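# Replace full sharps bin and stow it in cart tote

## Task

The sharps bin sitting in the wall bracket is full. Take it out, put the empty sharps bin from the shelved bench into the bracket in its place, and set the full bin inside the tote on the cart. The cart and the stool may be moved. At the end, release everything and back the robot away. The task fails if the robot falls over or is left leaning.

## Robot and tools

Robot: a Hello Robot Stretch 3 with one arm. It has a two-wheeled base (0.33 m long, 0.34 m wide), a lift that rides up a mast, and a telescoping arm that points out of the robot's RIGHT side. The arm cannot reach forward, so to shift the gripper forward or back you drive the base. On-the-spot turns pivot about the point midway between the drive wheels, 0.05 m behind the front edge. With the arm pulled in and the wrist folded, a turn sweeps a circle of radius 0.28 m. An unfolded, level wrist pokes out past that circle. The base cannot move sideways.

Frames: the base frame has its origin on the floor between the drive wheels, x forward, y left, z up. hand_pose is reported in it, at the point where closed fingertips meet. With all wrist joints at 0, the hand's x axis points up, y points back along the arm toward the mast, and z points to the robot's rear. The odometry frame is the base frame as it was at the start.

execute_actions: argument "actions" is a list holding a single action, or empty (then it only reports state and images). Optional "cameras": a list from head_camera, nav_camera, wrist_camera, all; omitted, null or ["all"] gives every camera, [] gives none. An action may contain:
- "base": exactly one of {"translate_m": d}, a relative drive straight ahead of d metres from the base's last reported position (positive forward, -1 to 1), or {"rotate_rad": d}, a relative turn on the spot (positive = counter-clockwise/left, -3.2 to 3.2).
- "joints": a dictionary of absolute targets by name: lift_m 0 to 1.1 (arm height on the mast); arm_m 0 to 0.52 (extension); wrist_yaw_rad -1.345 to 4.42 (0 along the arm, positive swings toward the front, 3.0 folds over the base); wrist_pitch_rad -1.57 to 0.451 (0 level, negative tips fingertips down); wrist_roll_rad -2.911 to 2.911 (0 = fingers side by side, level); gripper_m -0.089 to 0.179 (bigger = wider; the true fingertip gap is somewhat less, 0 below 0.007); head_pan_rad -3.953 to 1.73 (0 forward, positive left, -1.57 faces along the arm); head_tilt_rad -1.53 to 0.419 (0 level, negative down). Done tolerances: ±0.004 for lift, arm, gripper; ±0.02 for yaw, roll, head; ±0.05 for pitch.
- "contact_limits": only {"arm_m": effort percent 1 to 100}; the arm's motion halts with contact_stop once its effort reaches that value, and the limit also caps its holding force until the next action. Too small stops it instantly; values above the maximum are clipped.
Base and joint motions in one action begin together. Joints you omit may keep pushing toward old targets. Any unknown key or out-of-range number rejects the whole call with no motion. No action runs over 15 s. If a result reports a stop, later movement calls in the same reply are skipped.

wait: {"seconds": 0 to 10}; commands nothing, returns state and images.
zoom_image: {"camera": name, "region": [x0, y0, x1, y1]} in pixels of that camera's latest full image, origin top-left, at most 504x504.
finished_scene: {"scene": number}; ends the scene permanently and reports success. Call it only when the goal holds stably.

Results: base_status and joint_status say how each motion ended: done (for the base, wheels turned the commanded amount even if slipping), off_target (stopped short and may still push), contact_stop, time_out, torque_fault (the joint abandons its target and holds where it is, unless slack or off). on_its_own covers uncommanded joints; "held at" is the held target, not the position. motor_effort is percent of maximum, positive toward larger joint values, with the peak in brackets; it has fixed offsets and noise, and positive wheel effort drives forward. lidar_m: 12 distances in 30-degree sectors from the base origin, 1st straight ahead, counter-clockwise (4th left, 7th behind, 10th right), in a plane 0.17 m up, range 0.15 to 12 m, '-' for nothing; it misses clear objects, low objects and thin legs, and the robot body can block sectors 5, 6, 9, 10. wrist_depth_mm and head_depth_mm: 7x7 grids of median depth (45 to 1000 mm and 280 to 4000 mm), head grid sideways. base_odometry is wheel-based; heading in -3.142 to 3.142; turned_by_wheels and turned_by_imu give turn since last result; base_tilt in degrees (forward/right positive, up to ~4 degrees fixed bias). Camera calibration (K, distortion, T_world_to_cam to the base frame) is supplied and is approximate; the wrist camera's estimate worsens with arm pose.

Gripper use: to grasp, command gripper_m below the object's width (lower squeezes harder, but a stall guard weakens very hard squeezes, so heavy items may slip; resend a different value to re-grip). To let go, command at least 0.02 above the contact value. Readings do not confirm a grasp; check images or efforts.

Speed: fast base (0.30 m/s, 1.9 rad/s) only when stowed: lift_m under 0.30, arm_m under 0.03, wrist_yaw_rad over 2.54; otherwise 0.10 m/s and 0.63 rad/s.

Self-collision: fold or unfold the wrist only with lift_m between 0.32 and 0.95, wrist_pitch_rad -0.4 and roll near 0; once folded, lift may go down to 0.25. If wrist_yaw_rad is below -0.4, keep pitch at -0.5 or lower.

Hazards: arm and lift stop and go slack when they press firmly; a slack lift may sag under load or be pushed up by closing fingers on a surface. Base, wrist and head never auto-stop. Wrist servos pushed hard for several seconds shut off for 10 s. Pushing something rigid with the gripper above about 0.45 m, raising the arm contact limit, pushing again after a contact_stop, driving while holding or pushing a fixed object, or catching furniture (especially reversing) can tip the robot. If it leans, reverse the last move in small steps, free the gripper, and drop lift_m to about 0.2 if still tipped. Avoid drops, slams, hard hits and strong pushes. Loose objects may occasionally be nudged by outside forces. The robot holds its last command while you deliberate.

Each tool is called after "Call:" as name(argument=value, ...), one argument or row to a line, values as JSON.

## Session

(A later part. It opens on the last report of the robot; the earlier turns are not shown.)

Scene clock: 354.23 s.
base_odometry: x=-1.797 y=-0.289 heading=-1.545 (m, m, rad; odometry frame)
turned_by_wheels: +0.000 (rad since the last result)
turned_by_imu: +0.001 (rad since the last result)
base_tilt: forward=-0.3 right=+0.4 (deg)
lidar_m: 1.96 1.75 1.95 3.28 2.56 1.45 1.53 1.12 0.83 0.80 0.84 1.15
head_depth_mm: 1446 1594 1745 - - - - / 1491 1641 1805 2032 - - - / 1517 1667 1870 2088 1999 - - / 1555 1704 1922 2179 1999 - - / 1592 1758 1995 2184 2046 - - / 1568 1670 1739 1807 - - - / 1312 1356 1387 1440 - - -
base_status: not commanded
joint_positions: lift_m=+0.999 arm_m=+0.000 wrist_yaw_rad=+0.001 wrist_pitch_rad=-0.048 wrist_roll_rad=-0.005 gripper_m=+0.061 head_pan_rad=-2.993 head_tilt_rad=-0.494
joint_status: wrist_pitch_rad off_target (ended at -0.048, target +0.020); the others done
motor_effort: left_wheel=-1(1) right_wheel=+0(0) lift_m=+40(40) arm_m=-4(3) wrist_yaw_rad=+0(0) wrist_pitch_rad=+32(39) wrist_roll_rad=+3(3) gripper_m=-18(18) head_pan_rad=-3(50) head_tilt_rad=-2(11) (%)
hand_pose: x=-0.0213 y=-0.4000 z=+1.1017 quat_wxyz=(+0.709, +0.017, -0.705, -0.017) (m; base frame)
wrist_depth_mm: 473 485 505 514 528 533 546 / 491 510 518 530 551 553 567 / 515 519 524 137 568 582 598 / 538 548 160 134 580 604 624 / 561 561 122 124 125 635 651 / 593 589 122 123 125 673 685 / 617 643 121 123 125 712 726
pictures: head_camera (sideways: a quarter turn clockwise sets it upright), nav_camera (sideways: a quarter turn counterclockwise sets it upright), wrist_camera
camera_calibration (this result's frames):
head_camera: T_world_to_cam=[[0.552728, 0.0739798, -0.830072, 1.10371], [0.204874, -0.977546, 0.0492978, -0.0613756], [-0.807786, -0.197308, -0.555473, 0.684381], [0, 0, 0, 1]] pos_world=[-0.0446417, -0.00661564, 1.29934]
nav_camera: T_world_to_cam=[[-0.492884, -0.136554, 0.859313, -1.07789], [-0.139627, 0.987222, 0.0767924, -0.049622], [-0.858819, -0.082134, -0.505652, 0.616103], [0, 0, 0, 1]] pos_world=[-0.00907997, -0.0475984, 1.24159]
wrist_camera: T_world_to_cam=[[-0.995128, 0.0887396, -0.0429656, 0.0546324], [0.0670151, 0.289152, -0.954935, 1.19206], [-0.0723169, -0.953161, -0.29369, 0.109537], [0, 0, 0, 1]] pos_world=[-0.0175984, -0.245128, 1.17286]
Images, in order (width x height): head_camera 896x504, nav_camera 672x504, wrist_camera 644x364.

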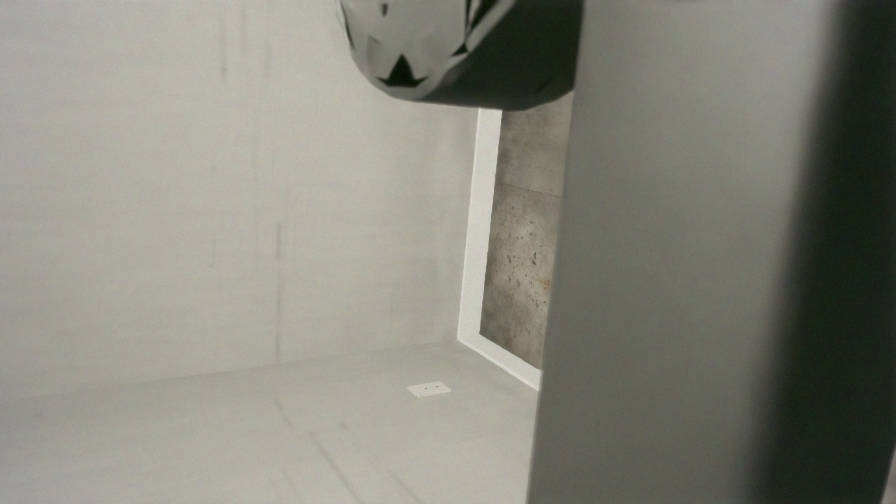

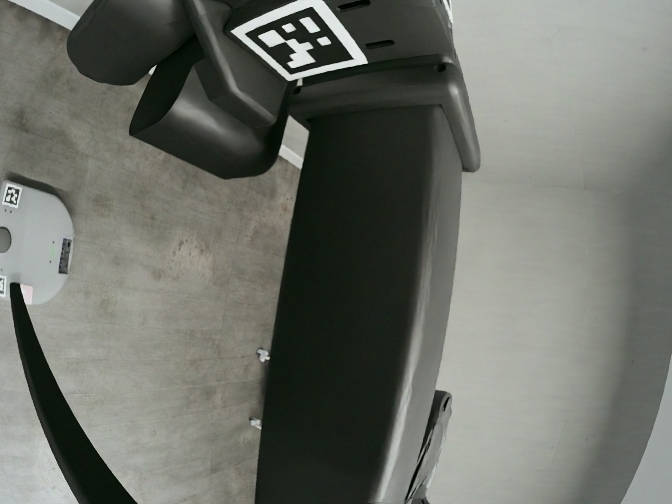

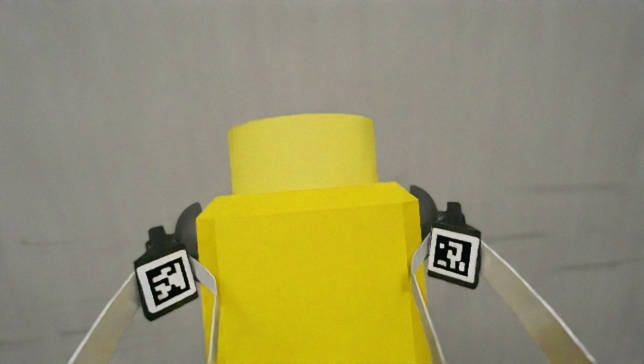

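Call:
execute_actions(
  actions=[],
)

Scene clock: 389.07 s.
base_odometry: x=-1.797 y=-0.289 heading=-1.545 (m, m, rad; odometry frame)
turned_by_wheels: +0.000 (rad since the last result)
turned_by_imu: +0.000 (rad since the last result)
base_tilt: forward=-0.3 right=+0.3 (deg)
lidar_m: 1.96 1.74 1.95 3.27 2.56 1.46 1.54 1.13 0.83 0.80 0.83 1.15
head_depth_mm: 1449 1586 1732 - - - - / 1480 1632 1812 2034 - - - / 1519 1680 1866 2110 1986 - - / 1544 1707 1925 2169 2001 - - / 1597 1770 1959 2170 2044 - - / 1565 1680 1737 1802 - - - / 1316 1348 1393 1443 - - -
base_status: not commanded
joint_positions: lift_m=+0.999 arm_m=+0.000 wrist_yaw_rad=+0.001 wrist_pitch_rad=-0.048 wrist_roll_rad=-0.005 gripper_m=+0.061 head_pan_rad=-2.993 head_tilt_rad=-0.494
joint_status: wrist_pitch_rad off_target (ended at -0.048, target +0.020); the others done
motor_effort: left_wheel=-1(1) right_wheel=+0(0) lift_m=+40(40) arm_m=-5(3) wrist_yaw_rad=+0(0) wrist_pitch_rad=+32(39) wrist_roll_rad=+3(3) gripper_m=-19(18) head_pan_rad=-3(50) head_tilt_rad=-2(11) (%)
hand_pose: x=-0.0213 y=-0.4000 z=+1.1017 quat_wxyz=(+0.709, +0.017, -0.705, -0.017) (m; base frame)
wrist_depth_mm: 480 491 497 503 528 539 554 / 501 511 515 536 543 565 567 / 522 522 528 138 556 584 612 / 538 552 161 135 590 593 610 / 559 565 122 124 125 649 652 / 586 602 122 123 125 659 673 / 604 634 122 123 125 713 736
pictures: head_camera (sideways: a quarter turn clockwise sets it upright), nav_camera (sideways: a quarter turn counterclockwise sets it upright), wrist_camera
camera_calibration (this result's frames):
head_camera: T_world_to_cam=[[0.552728, 0.0739797, -0.830072, 1.10371], [0.204873, -0.977546, 0.0492978, -0.0613756], [-0.807786, -0.197308, -0.555473, 0.684381], [0, 0, 0, 1]] pos_world=[-0.0446417, -0.00661563, 1.29934]
nav_camera: T_world_to_cam=[[-0.492884, -0.136554, 0.859313, -1.07789], [-0.139627, 0.987222, 0.0767924, -0.0496221], [-0.858819, -0.0821338, -0.505652, 0.616103], [0, 0, 0, 1]] pos_world=[-0.00907997, -0.0475984, 1.24159]
wrist_camera: T_world_to_cam=[[-0.995128, 0.0887395, -0.0429656, 0.0546324], [0.0670151, 0.289152, -0.954935, 1.19206], [-0.0723168, -0.953161, -0.29369, 0.109537], [0, 0, 0, 1]] pos_world=[-0.0175984, -0.245128, 1.17286]
Images, in order (width x height): head_camera 896x504, nav_camera 672x504, wrist_camera 644x364.

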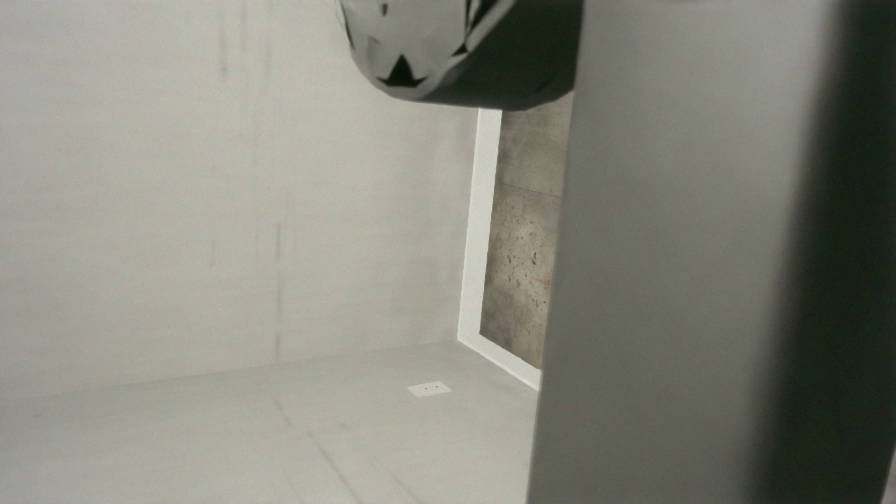

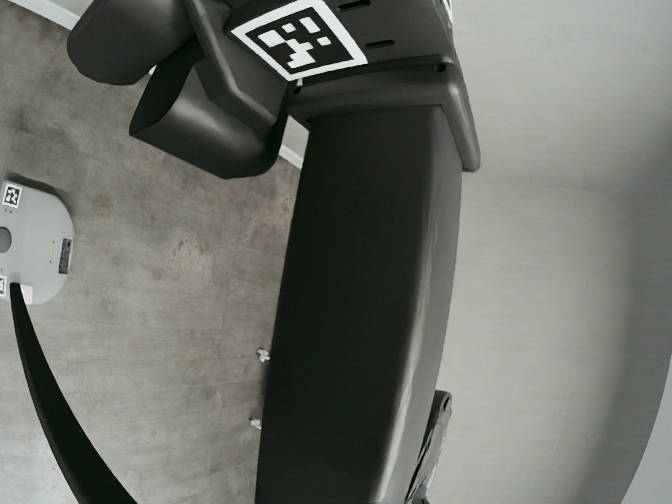

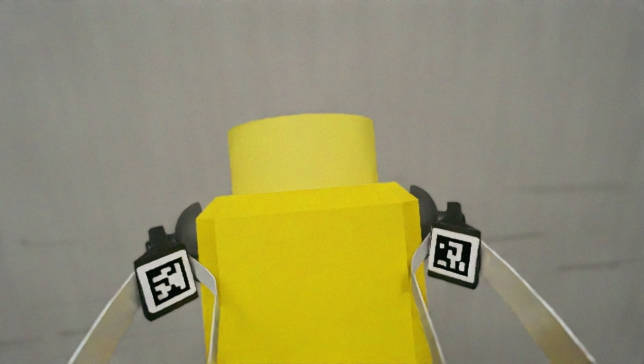

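Call:
execute_actions(
  actions=[
    {"base": {"rotate_rad": -0.705}, "joints": {"head_pan_rad": -3.1, "head_tilt_rad": -0.5}},
  ],
  cameras=["nav_camera"],
)

Call:
execute_actions(
  actions=[
    {"base": {"translate_m": -0.95}, "joints": {"head_pan_rad": -2.2, "head_tilt_rad": -0.5}},
  ],
  cameras=["head_camera", "nav_camera"],
)

Scene clock: 428.67 s.
base_odometry: x=-1.797 y=-0.289 heading=-2.250 (m, m, rad; odometry frame)
turned_by_wheels: -0.705 (rad since the last result)
turned_by_imu: -0.700 (rad since the last result)
base_tilt: forward=-0.3 right=+0.3 (deg)
lidar_m: 0.98 1.93 1.90 1.74 3.39 3.19 1.56 1.46 1.40 0.89 0.80 0.81
head_depth_mm: 2262 2530 2824 - - - - / 2095 2306 2585 - - - - / 1947 2153 2406 2466 1994 - - / 1812 2000 2193 2359 1980 - - / 1708 1854 1936 1969 1965 - - / 1610 1752 1757 1939 1855 - - / 1517 1647 1750 1939 2037 - -
base_status: done
joint_positions: lift_m=+0.999 arm_m=+0.000 wrist_yaw_rad=+0.001 wrist_pitch_rad=-0.048 wrist_roll_rad=-0.005 gripper_m=+0.061 head_pan_rad=-3.093 head_tilt_rad=-0.494
joint_status: all done
motor_effort: left_wheel=+3(9) right_wheel=-2(5) lift_m=+40(40) arm_m=-4(5) wrist_yaw_rad=-1(0) wrist_pitch_rad=+32(32) wrist_roll_rad=+3(3) gripper_m=-19(19) head_pan_rad=-4(17) head_tilt_rad=-2(2) (%)
hand_pose: x=-0.0213 y=-0.4000 z=+1.1017 quat_wxyz=(+0.709, +0.017, -0.705, -0.017) (m; base frame)
wrist_depth_mm: 466 540 649 821 - - - / 467 550 655 854 - - - / 480 565 633 138 - - - / 491 572 160 135 - - - / 490 566 122 123 126 - - / 504 564 121 123 125 - - / 520 632 122 123 125 - -
pictures: nav_camera (sideways: a quarter turn counterclockwise sets it upright)
camera_calibration (this result's frames):
nav_camera: T_world_to_cam=[[-0.504166, -0.0866116, 0.859253, -1.07774], [-0.0402654, 0.996234, 0.0767934, -0.0502294], [-0.862668, 0.00411839, -0.505754, 0.616259], [0, 0, 0, 1]] pos_world=[-0.0137542, -0.0458425, 1.24158]
Images, in order (width x height): nav_camera 672x504.

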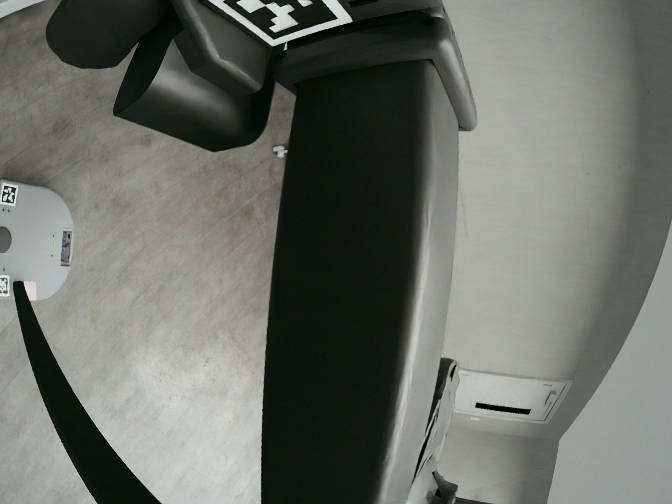

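Scene clock: 439.33 s.
base_odometry: x=-1.200 y=+0.450 heading=-2.250 (m, m, rad; odometry frame)
turned_by_wheels: +0.000 (rad since the last result)
turned_by_imu: +0.004 (rad since the last result)
base_tilt: forward=-0.3 right=+0.4 (deg)
lidar_m: 1.73 2.69 2.15 2.58 3.27 1.89 1.20 0.68 0.68 1.34 1.41 1.42
head_depth_mm: 851 935 1030 1102 - - 1165 / 878 961 1069 - - - 1167 / 900 989 1106 - - - - / 932 1033 1156 - - - - / 968 1065 1202 1303 - - - / 999 1109 1248 - - - - / 1036 1153 1305 1420 - - -
base_status: done
joint_positions: lift_m=+0.999 arm_m=+0.000 wrist_yaw_rad=+0.001 wrist_pitch_rad=-0.048 wrist_roll_rad=-0.005 gripper_m=+0.061 head_pan_rad=-2.207 head_tilt_rad=-0.494
joint_status: all done
motor_effort: left_wheel=+3(5) right_wheel=-2(6) lift_m=+40(40) arm_m=-4(4) wrist_yaw_rad=+0(0) wrist_pitch_rad=+32(32) wrist_roll_rad=+3(3) gripper_m=-18(19) head_pan_rad=+5(49) head_tilt_rad=-2(3) (%)
hand_pose: x=-0.0213 y=-0.4000 z=+1.1017 quat_wxyz=(+0.709, +0.017, -0.705, -0.017) (m; base frame)
wrist_depth_mm: 917 - - - 950 762 665 / 956 - - - 952 802 682 / 972 - - 138 - 798 713 / 989 - - 134 985 824 732 / 991 - 121 123 125 853 747 / - - 121 124 125 929 721 / - - 121 123 125 973 617
pictures: head_camera (sideways: a quarter turn clockwise sets it upright), nav_camera (sideways: a quarter turn counterclockwise sets it upright)
camera_calibration (this result's frames):
head_camera: T_world_to_cam=[[0.338524, 0.443434, -0.829921, 1.10482], [0.836256, -0.546117, 0.0493134, -0.0652474], [-0.431366, -0.71072, -0.555698, 0.682376], [0, 0, 0, 1]] pos_world=[-0.025089, -0.0405668, 1.29932]
nav_camera: T_world_to_cam=[[-0.251965, -0.445344, 0.859175, -1.07918], [-0.796999, 0.599079, 0.0767947, -0.0456149], [-0.548914, -0.665412, -0.505886, 0.614516], [0, 0, 0, 1]] pos_world=[0.0290466, -0.0443708, 1.24158]
Images, in order (width x height): head_camera 896x504, nav_camera 672x504.

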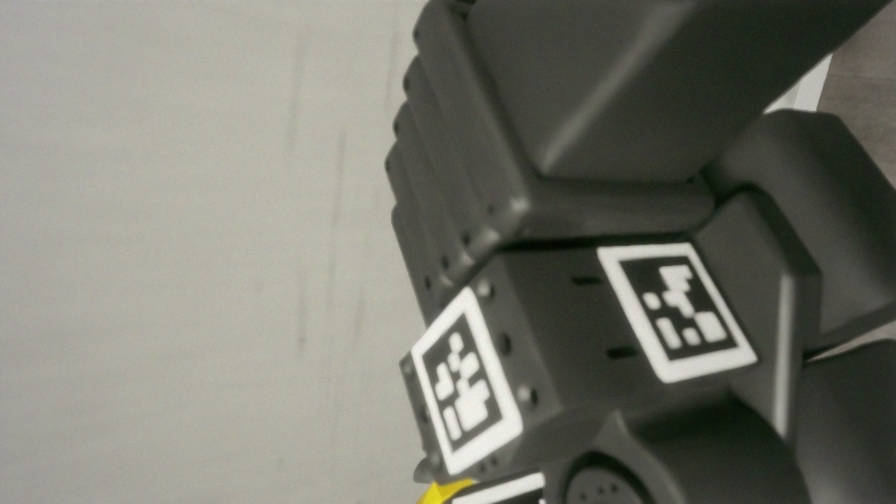

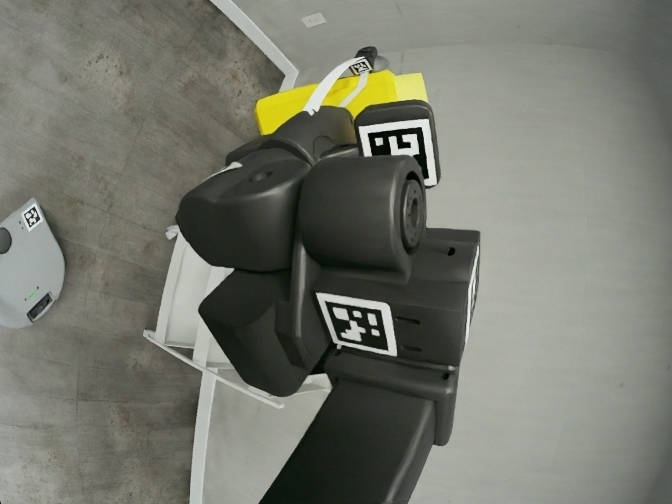

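Call:
execute_actions(
  actions=[
    {"base": {"rotate_rad": -0.89}, "joints": {"head_pan_rad": -1.6, "head_tilt_rad": -0.6}},
  ],
)

Scene clock: 445.93 s.
base_odometry: x=-1.200 y=+0.450 heading=-3.140 (m, m, rad; odometry frame)
turned_by_wheels: -0.890 (rad since the last result)
turned_by_imu: -0.884 (rad since the last result)
base_tilt: forward=-0.3 right=+0.3 (deg)
lidar_m: 1.42 1.47 1.98 2.15 2.16 2.85 2.61 1.57 0.70 0.68 0.70 1.48
head_depth_mm: 885 990 1109 - - - 1142 / 883 992 1069 - - - 1125 / 887 990 357 - - - 1124 / 889 988 392 882 1119 1291 1177 / 890 995 1135 1015 1127 1295 1187 / 889 999 1133 1263 1529 1407 1190 / 894 1005 1148 1321 1566 1411 1205
base_status: done
joint_positions: lift_m=+0.999 arm_m=+0.000 wrist_yaw_rad=+0.001 wrist_pitch_rad=-0.048 wrist_roll_rad=-0.005 gripper_m=+0.061 head_pan_rad=-1.607 head_tilt_rad=-0.593
joint_status: all done
motor_effort: left_wheel=+3(10) right_wheel=-1(7) lift_m=+40(40) arm_m=-4(4) wrist_yaw_rad=+0(0) wrist_pitch_rad=+32(32) wrist_roll_rad=+3(3) gripper_m=-19(19) head_pan_rad=+5(42) head_tilt_rad=-3(12) (%)
hand_pose: x=-0.0213 y=-0.4000 z=+1.1017 quat_wxyz=(+0.709, +0.017, -0.705, -0.017) (m; base frame)
wrist_depth_mm: 696 738 737 785 803 826 829 / 728 757 776 816 833 869 862 / 749 789 805 138 854 907 942 / 780 809 160 135 902 915 971 / 839 847 122 123 124 977 - / 873 900 121 123 125 - - / 886 937 121 123 125 - -
pictures: head_camera (sideways: a quarter turn clockwise sets it upright), nav_camera (sideways: a quarter turn counterclockwise sets it upright), wrist_camera
camera_calibration (this result's frames):
head_camera: T_world_to_cam=[[0.0317811, 0.636058, -0.770987, 1.02986], [0.998363, 0.0164913, 0.0547591, -0.0733193], [0.0475446, -0.771465, -0.634493, 0.781961], [0, 0, 0, 1]] pos_world=[0.00329119, -0.0505853, 1.29417]
nav_camera: T_world_to_cam=[[0.0406163, -0.591868, 0.805011, -1.01034], [-0.996339, 0.0366631, 0.0772255, -0.04495], [-0.0752215, -0.805201, -0.588212, 0.718736], [0, 0, 0, 1]] pos_world=[0.0503153, -0.0176114, 1.23957]
wrist_camera: T_world_to_cam=[[-0.99512, 0.0887777, -0.0430587, 0.0547414], [0.0671155, 0.28915, -0.954928, 1.19205], [-0.072326, -0.953158, -0.293697, 0.10955], [0, 0, 0, 1]] pos_world=[-0.0176078, -0.245124, 1.17286]
Images, in order (width x height): head_camera 896x504, nav_camera 672x504, wrist_camera 644x364.

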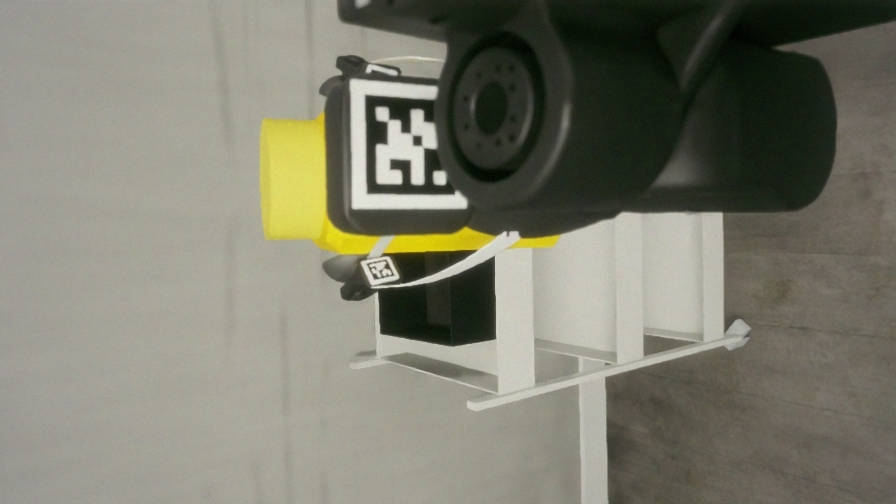

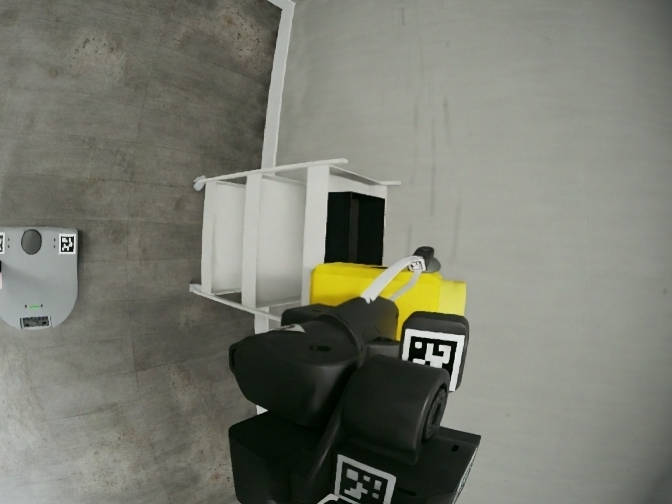

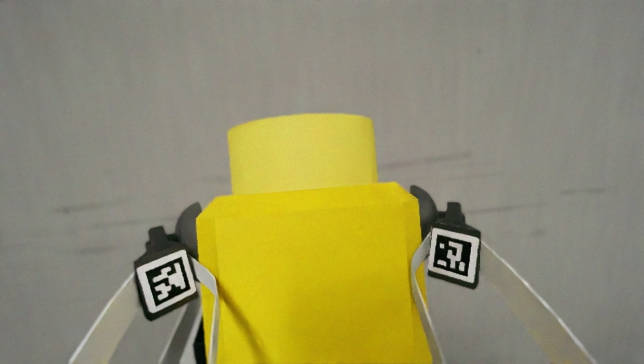

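Call:
zoom_image(
  camera="head_camera",
  region=[320, 200, 760, 440],
)

Call:
zoom_image(
  camera="nav_camera",
  region=[180, 140, 480, 340],
)

Region (320, 200, 760, 440) of head_camera's 896x504 image, scaled by 1.145, with more detail than that image has; it fills the top 275 rows of this view, and the rest is white.

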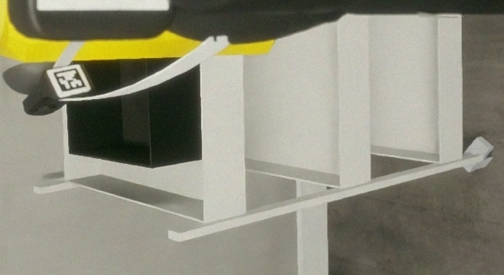

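Region (180, 140, 480, 340) of nav_camera's 672x504 image, scaled by 1.680, with more detail than that image has.

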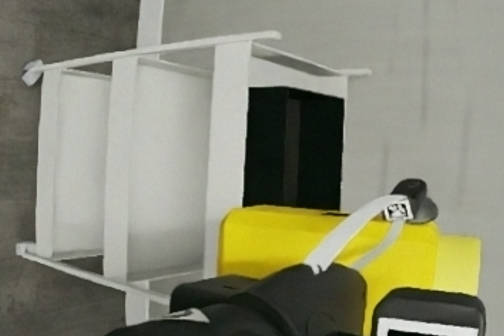

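Call:
execute_actions(
  actions=[
    {"base": {"translate_m": 0.06}, "joints": {"arm_m": 0.46, "lift_m": 0.89, "head_pan_rad": -1.6, "head_tilt_rad": -0.62}},
  ],
)

Scene clock: 570.50 s.
base_odometry: x=-1.260 y=+0.450 heading=-3.140 (m, m, rad; odometry frame)
turned_by_wheels: +0.000 (rad since the last result)
turned_by_imu: +0.001 (rad since the last result)
base_tilt: forward=-0.3 right=+0.4 (deg)
lidar_m: 1.35 1.40 1.89 2.21 2.17 2.92 2.67 1.57 0.71 0.68 0.69 1.42
head_depth_mm: 886 994 1114 - 1528 1354 1159 / 886 974 1098 914 1165 1271 1147 / 885 975 - 912 1176 1291 1164 / 889 985 1125 911 1179 1292 1169 / 889 1000 1125 1018 1228 1315 1175 / 888 999 1150 1349 1563 1384 1182 / 894 1003 1151 1342 1571 1400 1188
base_status: done
joint_positions: lift_m=+0.890 arm_m=+0.460 wrist_yaw_rad=+0.001 wrist_pitch_rad=-0.049 wrist_roll_rad=-0.004 gripper_m=+0.061 head_pan_rad=-1.607 head_tilt_rad=-0.613
joint_status: all done
motor_effort: left_wheel=+3(9) right_wheel=-2(5) lift_m=+17(36) arm_m=+3(3) wrist_yaw_rad=+0(1) wrist_pitch_rad=+32(32) wrist_roll_rad=+3(3) gripper_m=-19(20) head_pan_rad=+5(3) head_tilt_rad=-3(6) (%)
hand_pose: x=-0.0213 y=-0.8595 z=+0.9925 quat_wxyz=(+0.709, +0.018, -0.705, -0.017) (m; base frame)
wrist_depth_mm: 325 327 339 348 362 374 385 / 332 337 355 363 374 387 398 / 347 357 364 138 390 409 414 / 360 368 161 135 401 420 437 / 377 386 122 124 125 442 460 / 393 397 121 123 125 472 486 / 406 427 121 122 125 480 508
pictures: head_camera (sideways: a quarter turn clockwise sets it upright), nav_camera (sideways: a quarter turn counterclockwise sets it upright), wrist_camera
camera_calibration (this result's frames):
head_camera: T_world_to_cam=[[0.032325, 0.651323, -0.758112, 1.01307], [0.998323, 0.0154017, 0.0557995, -0.0746721], [0.0480197, -0.758644, -0.649733, 0.801783], [0, 0, 0, 1]] pos_world=[0.00329786, -0.0504209, 1.29314]
nav_camera: T_world_to_cam=[[0.0400469, -0.60782, 0.793064, -0.99476], [-0.996396, 0.0351073, 0.0772214, -0.0449423], [-0.0747791, -0.793298, -0.604224, 0.739564], [0, 0, 0, 1]] pos_world=[0.0503607, -0.0163633, 1.23924]
wrist_camera: T_world_to_cam=[[-0.995097, 0.0888558, -0.0434308, 0.0912625], [0.0675782, 0.290237, -0.954566, 1.22122], [-0.0722134, -0.952821, -0.294819, -0.359018], [0, 0, 0, 1]] pos_world=[-0.0176387, -0.704632, 1.06385]
Images, in order (width x height): head_camera 896x504, nav_camera 672x504, wrist_camera 644x364.

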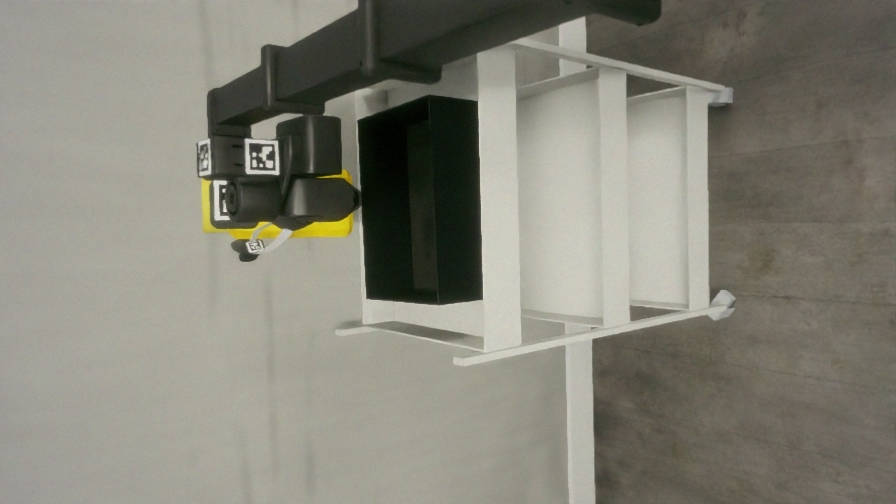

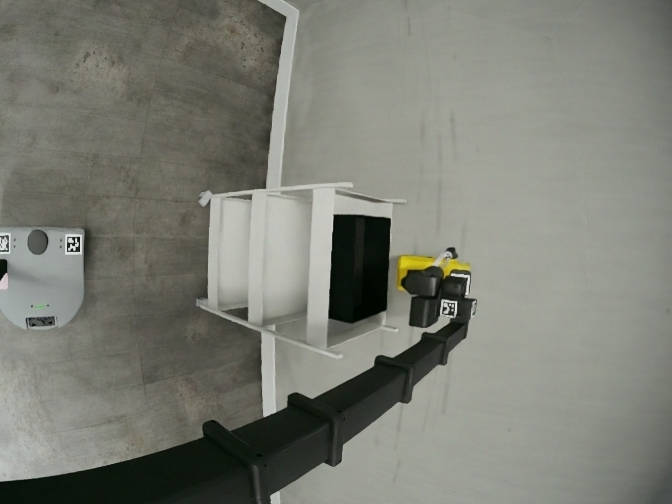

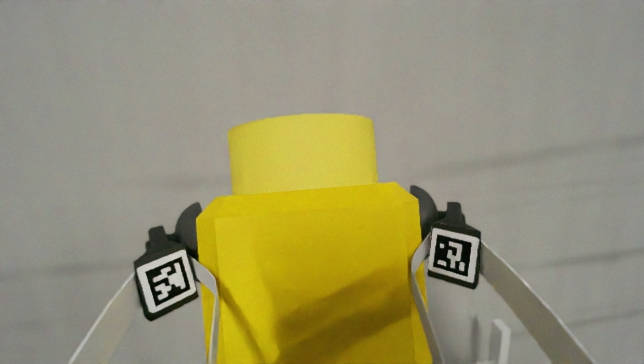

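Call:
execute_actions(
  actions=[
    {"joints": {"arm_m": 0.48, "lift_m": 0.765}},
  ],
  cameras=["head_camera", "wrist_camera"],
)

Scene clock: 616.27 s.
base_odometry: x=-1.260 y=+0.450 heading=-3.140 (m, m, rad; odometry frame)
turned_by_wheels: +0.000 (rad since the last result)
turned_by_imu: +0.000 (rad since the last result)
base_tilt: forward=-0.3 right=+0.4 (deg)
lidar_m: 1.36 1.40 1.89 2.21 2.17 2.92 2.68 1.57 0.71 0.68 0.69 1.41
head_depth_mm: 885 993 1140 1263 - - 1135 / 885 1000 1093 865 1148 1262 1159 / 886 999 1072 890 1172 1278 1167 / 889 1000 1102 914 1177 1284 1175 / 891 1003 1127 1023 1223 1317 1174 / 888 1003 1145 1341 1570 1387 1189 / 888 1009 1149 1344 1571 1393 1186
base_status: not commanded
joint_positions: lift_m=+0.765 arm_m=+0.480 wrist_yaw_rad=+0.001 wrist_pitch_rad=-0.049 wrist_roll_rad=-0.004 gripper_m=+0.061 head_pan_rad=-1.607 head_tilt_rad=-0.613
joint_status: all done
motor_effort: left_wheel=+3(3) right_wheel=-2(2) lift_m=+17(16) arm_m=+3(6) wrist_yaw_rad=+0(0) wrist_pitch_rad=+32(32) wrist_roll_rad=+3(3) gripper_m=-20(19) head_pan_rad=+5(5) head_tilt_rad=-3(2) (%)
hand_pose: x=-0.0213 y=-0.8795 z=+0.8675 quat_wxyz=(+0.709, +0.018, -0.705, -0.017) (m; base frame)
wrist_depth_mm: 303 310 320 326 341 347 357 / 316 328 335 346 358 366 376 / 331 336 343 137 366 384 392 / 345 352 160 134 378 399 416 / 357 363 122 123 125 416 442 / 373 377 121 123 125 347 454 / 388 310 122 123 125 261 477
pictures: head_camera (sideways: a quarter turn clockwise sets it upright), wrist_camera
camera_calibration (this result's frames):
head_camera: T_world_to_cam=[[0.0323251, 0.651323, -0.758112, 1.01307], [0.998323, 0.0154016, 0.0557995, -0.0746721], [0.0480196, -0.758644, -0.649733, 0.801783], [0, 0, 0, 1]] pos_world=[0.00329785, -0.0504209, 1.29314]
wrist_camera: T_world_to_cam=[[-0.995097, 0.0888636, -0.0434157, 0.0876021], [0.0675781, 0.290398, -0.954517, 1.10776], [-0.0722139, -0.952771, -0.294979, -0.414754], [0, 0, 0, 1]] pos_world=[-0.0176387, -0.724641, 0.938834]
Images, in order (width x height): head_camera 896x504, wrist_camera 644x364.

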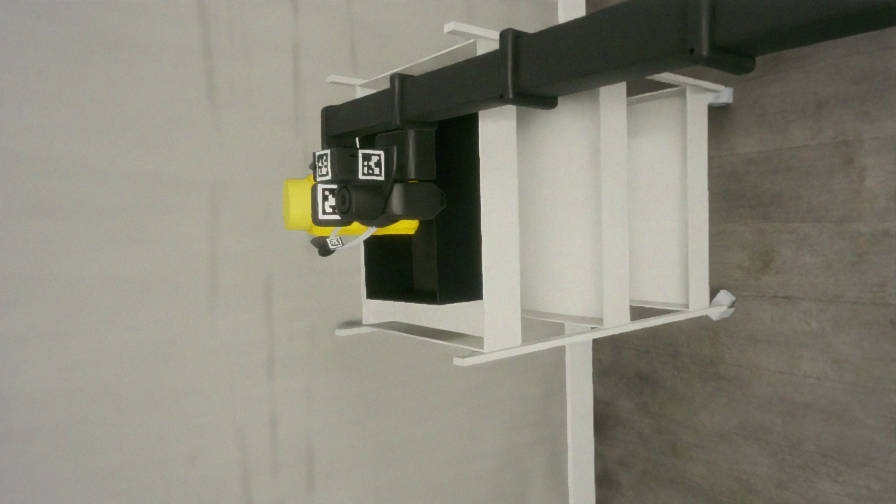

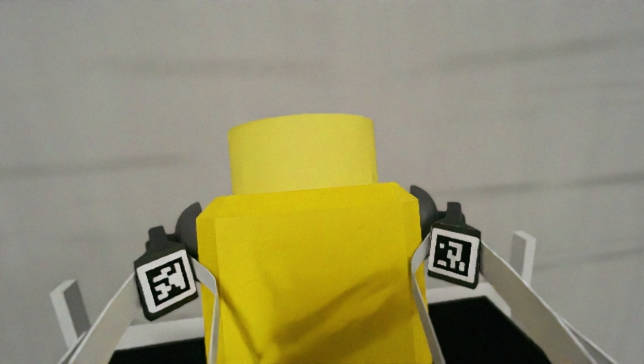

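Call:
execute_actions(
  actions=[
    {"joints": {"lift_m": 0.735}},
  ],
  cameras=["wrist_camera"],
)

Scene clock: 623.37 s.
base_odometry: x=-1.260 y=+0.450 heading=-3.140 (m, m, rad; odometry frame)
turned_by_wheels: +0.000 (rad since the last result)
turned_by_imu: +0.000 (rad since the last result)
base_tilt: forward=-0.3 right=+0.4 (deg)
lidar_m: 1.35 1.40 1.90 2.21 2.16 2.91 2.67 1.57 0.71 0.68 0.69 1.41
head_depth_mm: 883 996 1138 1251 1530 - - / 887 996 1114 957 1167 1280 1157 / 886 997 1097 869 1173 1284 1157 / 891 995 1099 911 1180 1293 1166 / 888 999 1123 1019 1225 1322 1181 / 892 998 1140 1333 1559 1381 1183 / 893 999 1142 1341 1559 1396 1186
base_status: not commanded
joint_positions: lift_m=+0.735 arm_m=+0.480 wrist_yaw_rad=+0.001 wrist_pitch_rad=-0.049 wrist_roll_rad=-0.004 gripper_m=+0.061 head_pan_rad=-1.607 head_tilt_rad=-0.613
joint_status: all done
motor_effort: left_wheel=+3(3) right_wheel=-3(3) lift_m=+17(18) arm_m=+3(2) wrist_yaw_rad=+0(0) wrist_pitch_rad=+32(32) wrist_roll_rad=+3(3) gripper_m=-19(19) head_pan_rad=+5(4) head_tilt_rad=-3(2) (%)
hand_pose: x=-0.0213 y=-0.8795 z=+0.8374 quat_wxyz=(+0.709, +0.018, -0.705, -0.017) (m; base frame)
wrist_depth_mm: 305 310 320 329 339 351 360 / 316 325 337 343 358 364 377 / 329 339 342 138 367 380 399 / 340 351 160 135 382 406 410 / 354 358 122 124 125 413 438 / 366 375 122 123 125 270 457 / 285 238 121 123 125 260 248
pictures: wrist_camera
camera_calibration (this result's frames):
wrist_camera: T_world_to_cam=[[-0.995097, 0.0888678, -0.0434072, 0.0862951], [0.067578, 0.290488, -0.954489, 1.07916], [-0.0722141, -0.952743, -0.295069, -0.423506], [0, 0, 0, 1]] pos_world=[-0.0176387, -0.724644, 0.908831]
Images, in order (width x height): wrist_camera 644x364.

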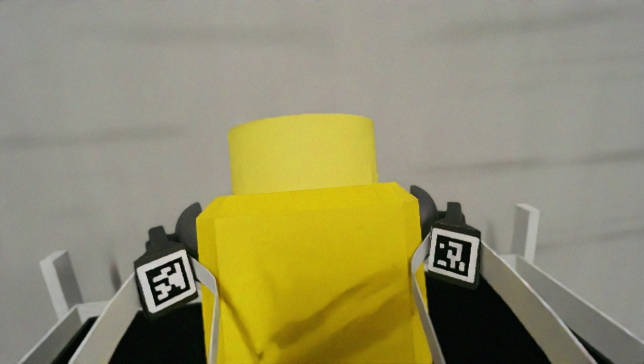

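Call:
execute_actions(
  actions=[
    {"joints": {"lift_m": 0.718}},
  ],
  cameras=["wrist_camera"],
)

Scene clock: 627.40 s.
base_odometry: x=-1.260 y=+0.450 heading=-3.140 (m, m, rad; odometry frame)
turned_by_wheels: +0.000 (rad since the last result)
turned_by_imu: +0.000 (rad since the last result)
base_tilt: forward=-0.3 right=+0.4 (deg)
lidar_m: 1.35 1.40 1.89 2.21 2.16 2.91 2.68 1.57 0.71 0.68 0.69 1.41
head_depth_mm: 884 994 1143 1244 1530 - - / 889 998 1098 1032 1168 1268 1160 / 884 1001 1100 855 1170 1285 1166 / 887 999 1099 909 1179 1293 1168 / 889 1007 1124 1022 1220 1312 1174 / 890 1002 1143 1340 1569 1385 1181 / 894 1004 1150 1342 1571 1390 1193
base_status: not commanded
joint_positions: lift_m=+0.718 arm_m=+0.480 wrist_yaw_rad=+0.001 wrist_pitch_rad=-0.049 wrist_roll_rad=-0.004 gripper_m=+0.061 head_pan_rad=-1.607 head_tilt_rad=-0.613
joint_status: all done
motor_effort: left_wheel=+3(3) right_wheel=-2(3) lift_m=+17(19) arm_m=+2(3) wrist_yaw_rad=+0(0) wrist_pitch_rad=+32(32) wrist_roll_rad=+3(3) gripper_m=-19(19) head_pan_rad=+5(5) head_tilt_rad=-3(3) (%)
hand_pose: x=-0.0213 y=-0.8795 z=+0.8204 quat_wxyz=(+0.709, +0.018, -0.705, -0.017) (m; base frame)
wrist_depth_mm: 302 310 320 329 343 352 362 / 319 325 334 342 358 367 381 / 328 340 343 137 364 383 398 / 342 350 160 134 382 392 414 / 353 363 122 123 126 334 439 / 364 370 122 123 125 262 447 / 214 236 122 123 126 261 178
pictures: wrist_camera
camera_calibration (this result's frames):
wrist_camera: T_world_to_cam=[[-0.995097, 0.0888707, -0.0434013, 0.0855538], [0.0675778, 0.290548, -0.954471, 1.06295], [-0.0722143, -0.952724, -0.295129, -0.42846], [0, 0, 0, 1]] pos_world=[-0.0176387, -0.724647, 0.89182]
Images, in order (width x height): wrist_camera 644x364.

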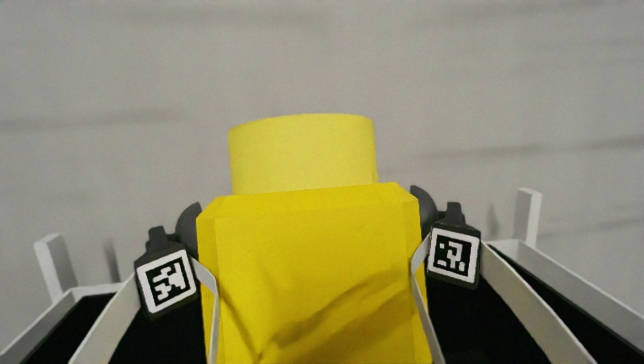

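Call:
execute_actions(
  actions=[
    {"joints": {"lift_m": 0.705}},
  ],
  cameras=["wrist_camera"],
)

Scene clock: 637.17 s.
base_odometry: x=-1.260 y=+0.450 heading=-3.140 (m, m, rad; odometry frame)
turned_by_wheels: +0.000 (rad since the last result)
turned_by_imu: +0.000 (rad since the last result)
base_tilt: forward=-0.3 right=+0.4 (deg)
lidar_m: 1.35 1.40 1.90 2.21 2.17 2.91 2.68 1.57 0.71 0.68 0.69 1.41
head_depth_mm: 884 994 1130 1238 1511 - - / 884 997 1097 1016 1167 1279 1156 / 887 996 1093 869 1174 1284 1163 / 890 1000 1097 914 1181 1301 1167 / 891 1000 1124 1018 1221 1322 1178 / 893 1002 1142 1341 1562 1378 1182 / 892 1004 1151 1347 1572 1393 1187
base_status: not commanded
joint_positions: lift_m=+0.705 arm_m=+0.480 wrist_yaw_rad=+0.001 wrist_pitch_rad=-0.035 wrist_roll_rad=-0.004 gripper_m=+0.061 head_pan_rad=-1.607 head_tilt_rad=-0.613
joint_status: all done
motor_effort: left_wheel=+3(3) right_wheel=-2(2) lift_m=+16(18) arm_m=+3(4) wrist_yaw_rad=-1(0) wrist_pitch_rad=+25(32) wrist_roll_rad=+3(3) gripper_m=-19(18) head_pan_rad=+4(5) head_tilt_rad=-3(3) (%)
hand_pose: x=-0.0213 y=-0.8800 z=+0.8112 quat_wxyz=(+0.709, +0.013, -0.705, -0.012) (m; base frame)
wrist_depth_mm: 303 311 323 333 339 352 366 / 317 323 333 343 358 367 379 / 331 341 343 137 369 384 394 / 337 349 158 134 384 398 410 / 353 360 122 123 125 334 431 / 292 365 122 122 125 256 257 / 203 234 121 123 126 261 169
pictures: wrist_camera
camera_calibration (this result's frames):
wrist_camera: T_world_to_cam=[[-0.995097, 0.0882278, -0.044701, 0.0856891], [0.0675847, 0.276585, -0.95861, 1.04539], [-0.0722124, -0.956931, -0.281191, -0.446674], [0, 0, 0, 1]] pos_world=[-0.0176389, -0.724136, 0.880351]
Images, in order (width x height): wrist_camera 644x364.

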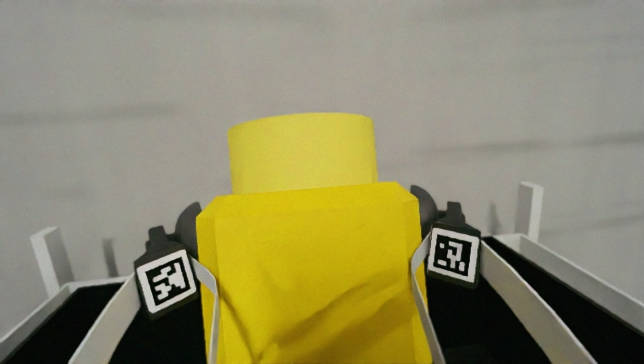

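Call:
execute_actions(
  actions=[
    {"joints": {"lift_m": 0.692, "arm_m": 0.458, "wrist_pitch_rad": 0.0}},
  ],
  cameras=["wrist_camera", "head_camera"],
)

Scene clock: 657.03 s.
base_odometry: x=-1.260 y=+0.450 heading=-3.140 (m, m, rad; odometry frame)
turned_by_wheels: +0.000 (rad since the last result)
turned_by_imu: +0.000 (rad since the last result)
base_tilt: forward=-0.3 right=+0.3 (deg)
lidar_m: 1.36 1.40 1.89 2.21 2.16 2.90 2.67 1.57 0.71 0.68 0.69 1.41
head_depth_mm: 886 996 1131 1226 1513 1396 - / 886 997 1093 999 1168 1274 1151 / 886 996 1095 - 1173 1287 1166 / 885 1001 1118 911 1177 1289 1169 / 890 1002 1124 1021 1255 1318 1176 / 895 1006 1146 1344 1562 1386 1184 / 891 1004 1148 1347 1576 1401 1185
base_status: not commanded
joint_positions: lift_m=+0.693 arm_m=+0.458 wrist_yaw_rad=+0.001 wrist_pitch_rad=-0.017 wrist_roll_rad=-0.004 gripper_m=+0.061 head_pan_rad=-1.607 head_tilt_rad=-0.613
joint_status: all done
motor_effort: left_wheel=+3(3) right_wheel=-2(2) lift_m=+13(16) arm_m=-3(3) wrist_yaw_rad=-1(0) wrist_pitch_rad=+8(25) wrist_roll_rad=+3(3) gripper_m=-19(20) head_pan_rad=+5(5) head_tilt_rad=-3(3) (%)
hand_pose: x=-0.0213 y=-0.8590 z=+0.8027 quat_wxyz=(+0.709, +0.007, -0.705, -0.006) (m; base frame)
wrist_depth_mm: 330 334 347 355 367 378 389 / 334 347 355 365 375 393 401 / 351 362 365 129 392 403 414 / 362 374 143 130 405 413 435 / 368 384 120 121 124 337 451 / 296 238 122 124 127 236 219 / 194 257 126 127 132 254 165
pictures: head_camera (sideways: a quarter turn clockwise sets it upright), wrist_camera
camera_calibration (this result's frames):
head_camera: T_world_to_cam=[[0.0323251, 0.651323, -0.758111, 1.01307], [0.998323, 0.0154015, 0.0557995, -0.0746721], [0.0480196, -0.758644, -0.649733, 0.801783], [0, 0, 0, 1]] pos_world=[0.00329785, -0.0504209, 1.29314]
wrist_camera: T_world_to_cam=[[-0.995096, 0.0874492, -0.0462284, 0.0840139], [0.0675977, 0.260005, -0.963238, 1.02093], [-0.0722148, -0.961639, -0.264641, -0.446295], [0, 0, 0, 1]] pos_world=[-0.0176399, -0.701969, 0.869178]
Images, in order (width x height): head_camera 896x504, wrist_camera 644x364.

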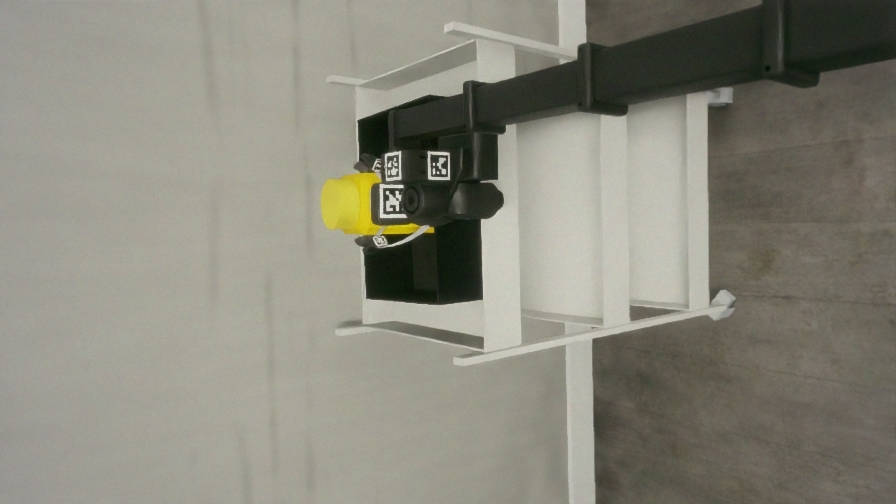

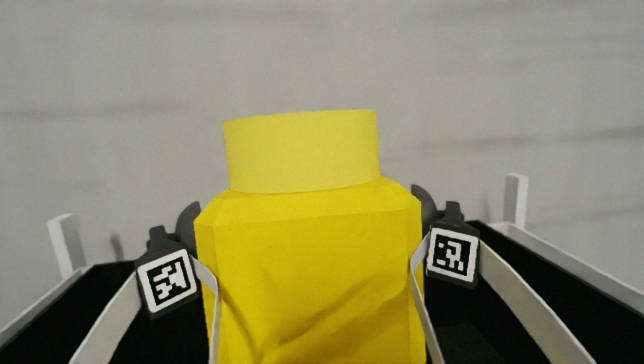

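Call:
execute_actions(
  actions=[
    {"joints": {"gripper_m": 0.15}},
  ],
  cameras=["wrist_camera"],
)

Call:
execute_actions(
  actions=[
    {"joints": {"arm_m": 0.2, "lift_m": 0.71}},
  ],
  cameras=["wrist_camera", "head_camera"],
)

Scene clock: 691.53 s.
base_odometry: x=-1.260 y=+0.450 heading=-3.140 (m, m, rad; odometry frame)
turned_by_wheels: +0.000 (rad since the last result)
turned_by_imu: +0.000 (rad since the last result)
base_tilt: forward=-0.3 right=+0.3 (deg)
lidar_m: 1.35 1.40 1.89 2.21 2.16 2.92 2.67 1.57 0.71 0.68 0.69 1.41
head_depth_mm: 889 999 1142 1246 1512 1390 - / 888 999 1098 995 1158 1277 1157 / 887 999 1092 - 1173 1278 1162 / 887 996 1120 910 1179 1296 1171 / 890 997 1117 1021 1223 1314 1175 / 889 1000 1145 1340 1570 1393 1181 / 892 1004 1144 1342 1570 1391 1194
base_status: not commanded
joint_positions: lift_m=+0.693 arm_m=+0.458 wrist_yaw_rad=+0.001 wrist_pitch_rad=-0.020 wrist_roll_rad=-0.004 gripper_m=+0.150 head_pan_rad=-1.607 head_tilt_rad=-0.613
joint_status: all done
motor_effort: left_wheel=+3(3) right_wheel=-2(2) lift_m=+13(13) arm_m=-3(3) wrist_yaw_rad=+0(0) wrist_pitch_rad=+10(11) wrist_roll_rad=+3(3) gripper_m=+1(82) head_pan_rad=+5(5) head_tilt_rad=-3(3) (%)
hand_pose: x=-0.0213 y=-0.8589 z=+0.8020 quat_wxyz=(+0.709, +0.008, -0.705, -0.007) (m; base frame)
wrist_depth_mm: 324 337 341 352 362 374 389 / 339 344 352 368 375 391 406 / 351 357 362 126 392 401 417 / 361 372 139 123 401 417 438 / 370 383 120 118 122 - 455 / 385 - 119 120 125 251 240 / - 253 124 125 132 243 186
pictures: wrist_camera
camera_calibration (this result's frames):
wrist_camera: T_world_to_cam=[[-0.995095, 0.0875882, -0.0459783, 0.0838887], [0.0676004, 0.262766, -0.962488, 1.02196], [-0.0722211, -0.960876, -0.267399, -0.443544], [0, 0, 0, 1]] pos_world=[-0.0176407, -0.702075, 0.868876]
Images, in order (width x height): wrist_camera 644x364.

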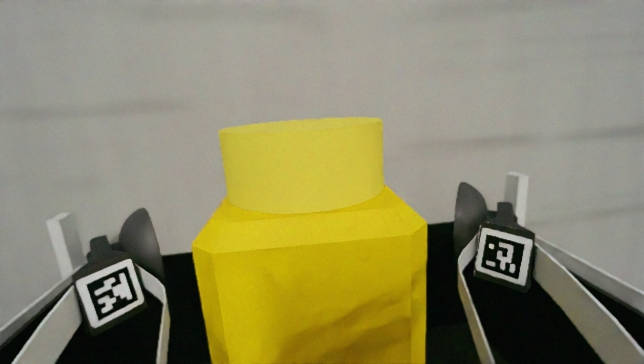

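Scene clock: 694.67 s.
base_odometry: x=-1.260 y=+0.450 heading=-3.140 (m, m, rad; odometry frame)
turned_by_wheels: +0.000 (rad since the last result)
turned_by_imu: +0.000 (rad since the last result)
base_tilt: forward=-0.3 right=+0.3 (deg)
lidar_m: 1.35 1.40 1.90 2.21 2.17 2.91 2.68 1.57 0.71 0.68 0.69 1.41
head_depth_mm: 885 996 1140 1236 1517 - - / 888 997 1093 945 1219 1291 1149 / 888 997 1089 913 - 1299 1167 / 889 998 1121 912 1181 1292 1170 / 887 1003 1123 1017 1224 1323 1177 / 891 1004 1145 1334 1567 1385 1182 / 894 1003 1148 1340 1567 1399 1194
base_status: not commanded
joint_positions: lift_m=+0.709 arm_m=+0.200 wrist_yaw_rad=+0.001 wrist_pitch_rad=-0.020 wrist_roll_rad=-0.004 gripper_m=+0.150 head_pan_rad=-1.607 head_tilt_rad=-0.613
joint_status: all done
motor_effort: left_wheel=+2(3) right_wheel=-3(2) lift_m=+36(39) arm_m=-4(5) wrist_yaw_rad=+0(0) wrist_pitch_rad=+10(9) wrist_roll_rad=+3(3) gripper_m=+1(0) head_pan_rad=+5(5) head_tilt_rad=-3(3) (%)
hand_pose: x=-0.0213 y=-0.6009 z=+0.8189 quat_wxyz=(+0.709, +0.008, -0.705, -0.007) (m; base frame)
wrist_depth_mm: 547 568 573 589 604 636 659 / 566 575 597 610 626 653 673 / 588 599 610 621 655 679 697 / 607 608 625 379 651 705 757 / 626 588 428 330 338 - 750 / 661 - 321 328 337 283 817 / 251 254 261 269 282 290 299
pictures: head_camera (sideways: a quarter turn clockwise sets it upright), wrist_camera
camera_calibration (this result's frames):
head_camera: T_world_to_cam=[[0.0322844, 0.651325, -0.758111, 1.01307], [0.998322, 0.0154639, 0.0557995, -0.0746721], [0.048067, -0.758641, -0.649733, 0.801783], [0, 0, 0, 1]] pos_world=[0.003301, -0.0504211, 1.29314]
wrist_camera: T_world_to_cam=[[-0.995095, 0.0875831, -0.0459879, 0.06208], [0.0676005, 0.262662, -0.962517, 0.970446], [-0.0722209, -0.960905, -0.267295, -0.191267], [0, 0, 0, 1]] pos_world=[-0.0176407, -0.444127, 0.885801]
Images, in order (width x height): head_camera 896x504, wrist_camera 644x364.

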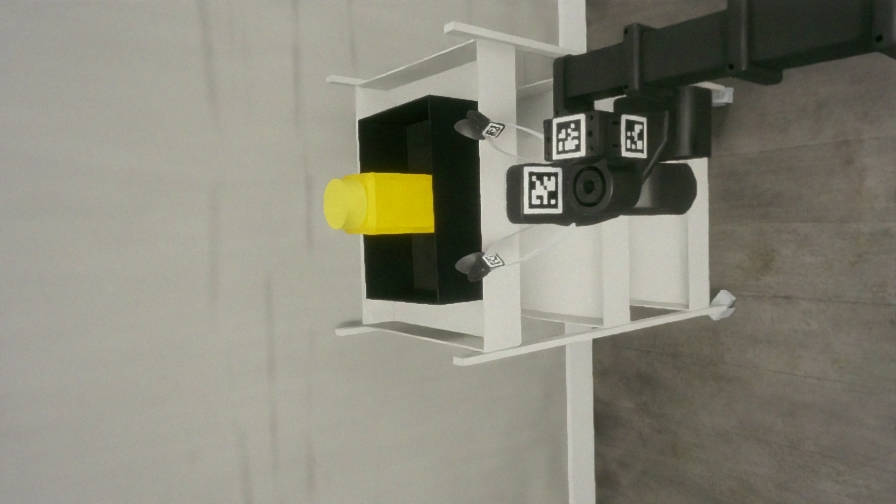

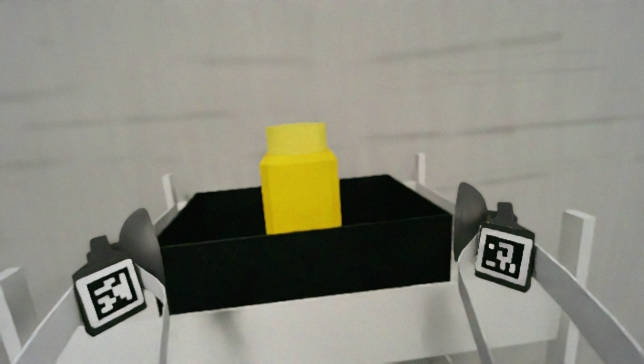

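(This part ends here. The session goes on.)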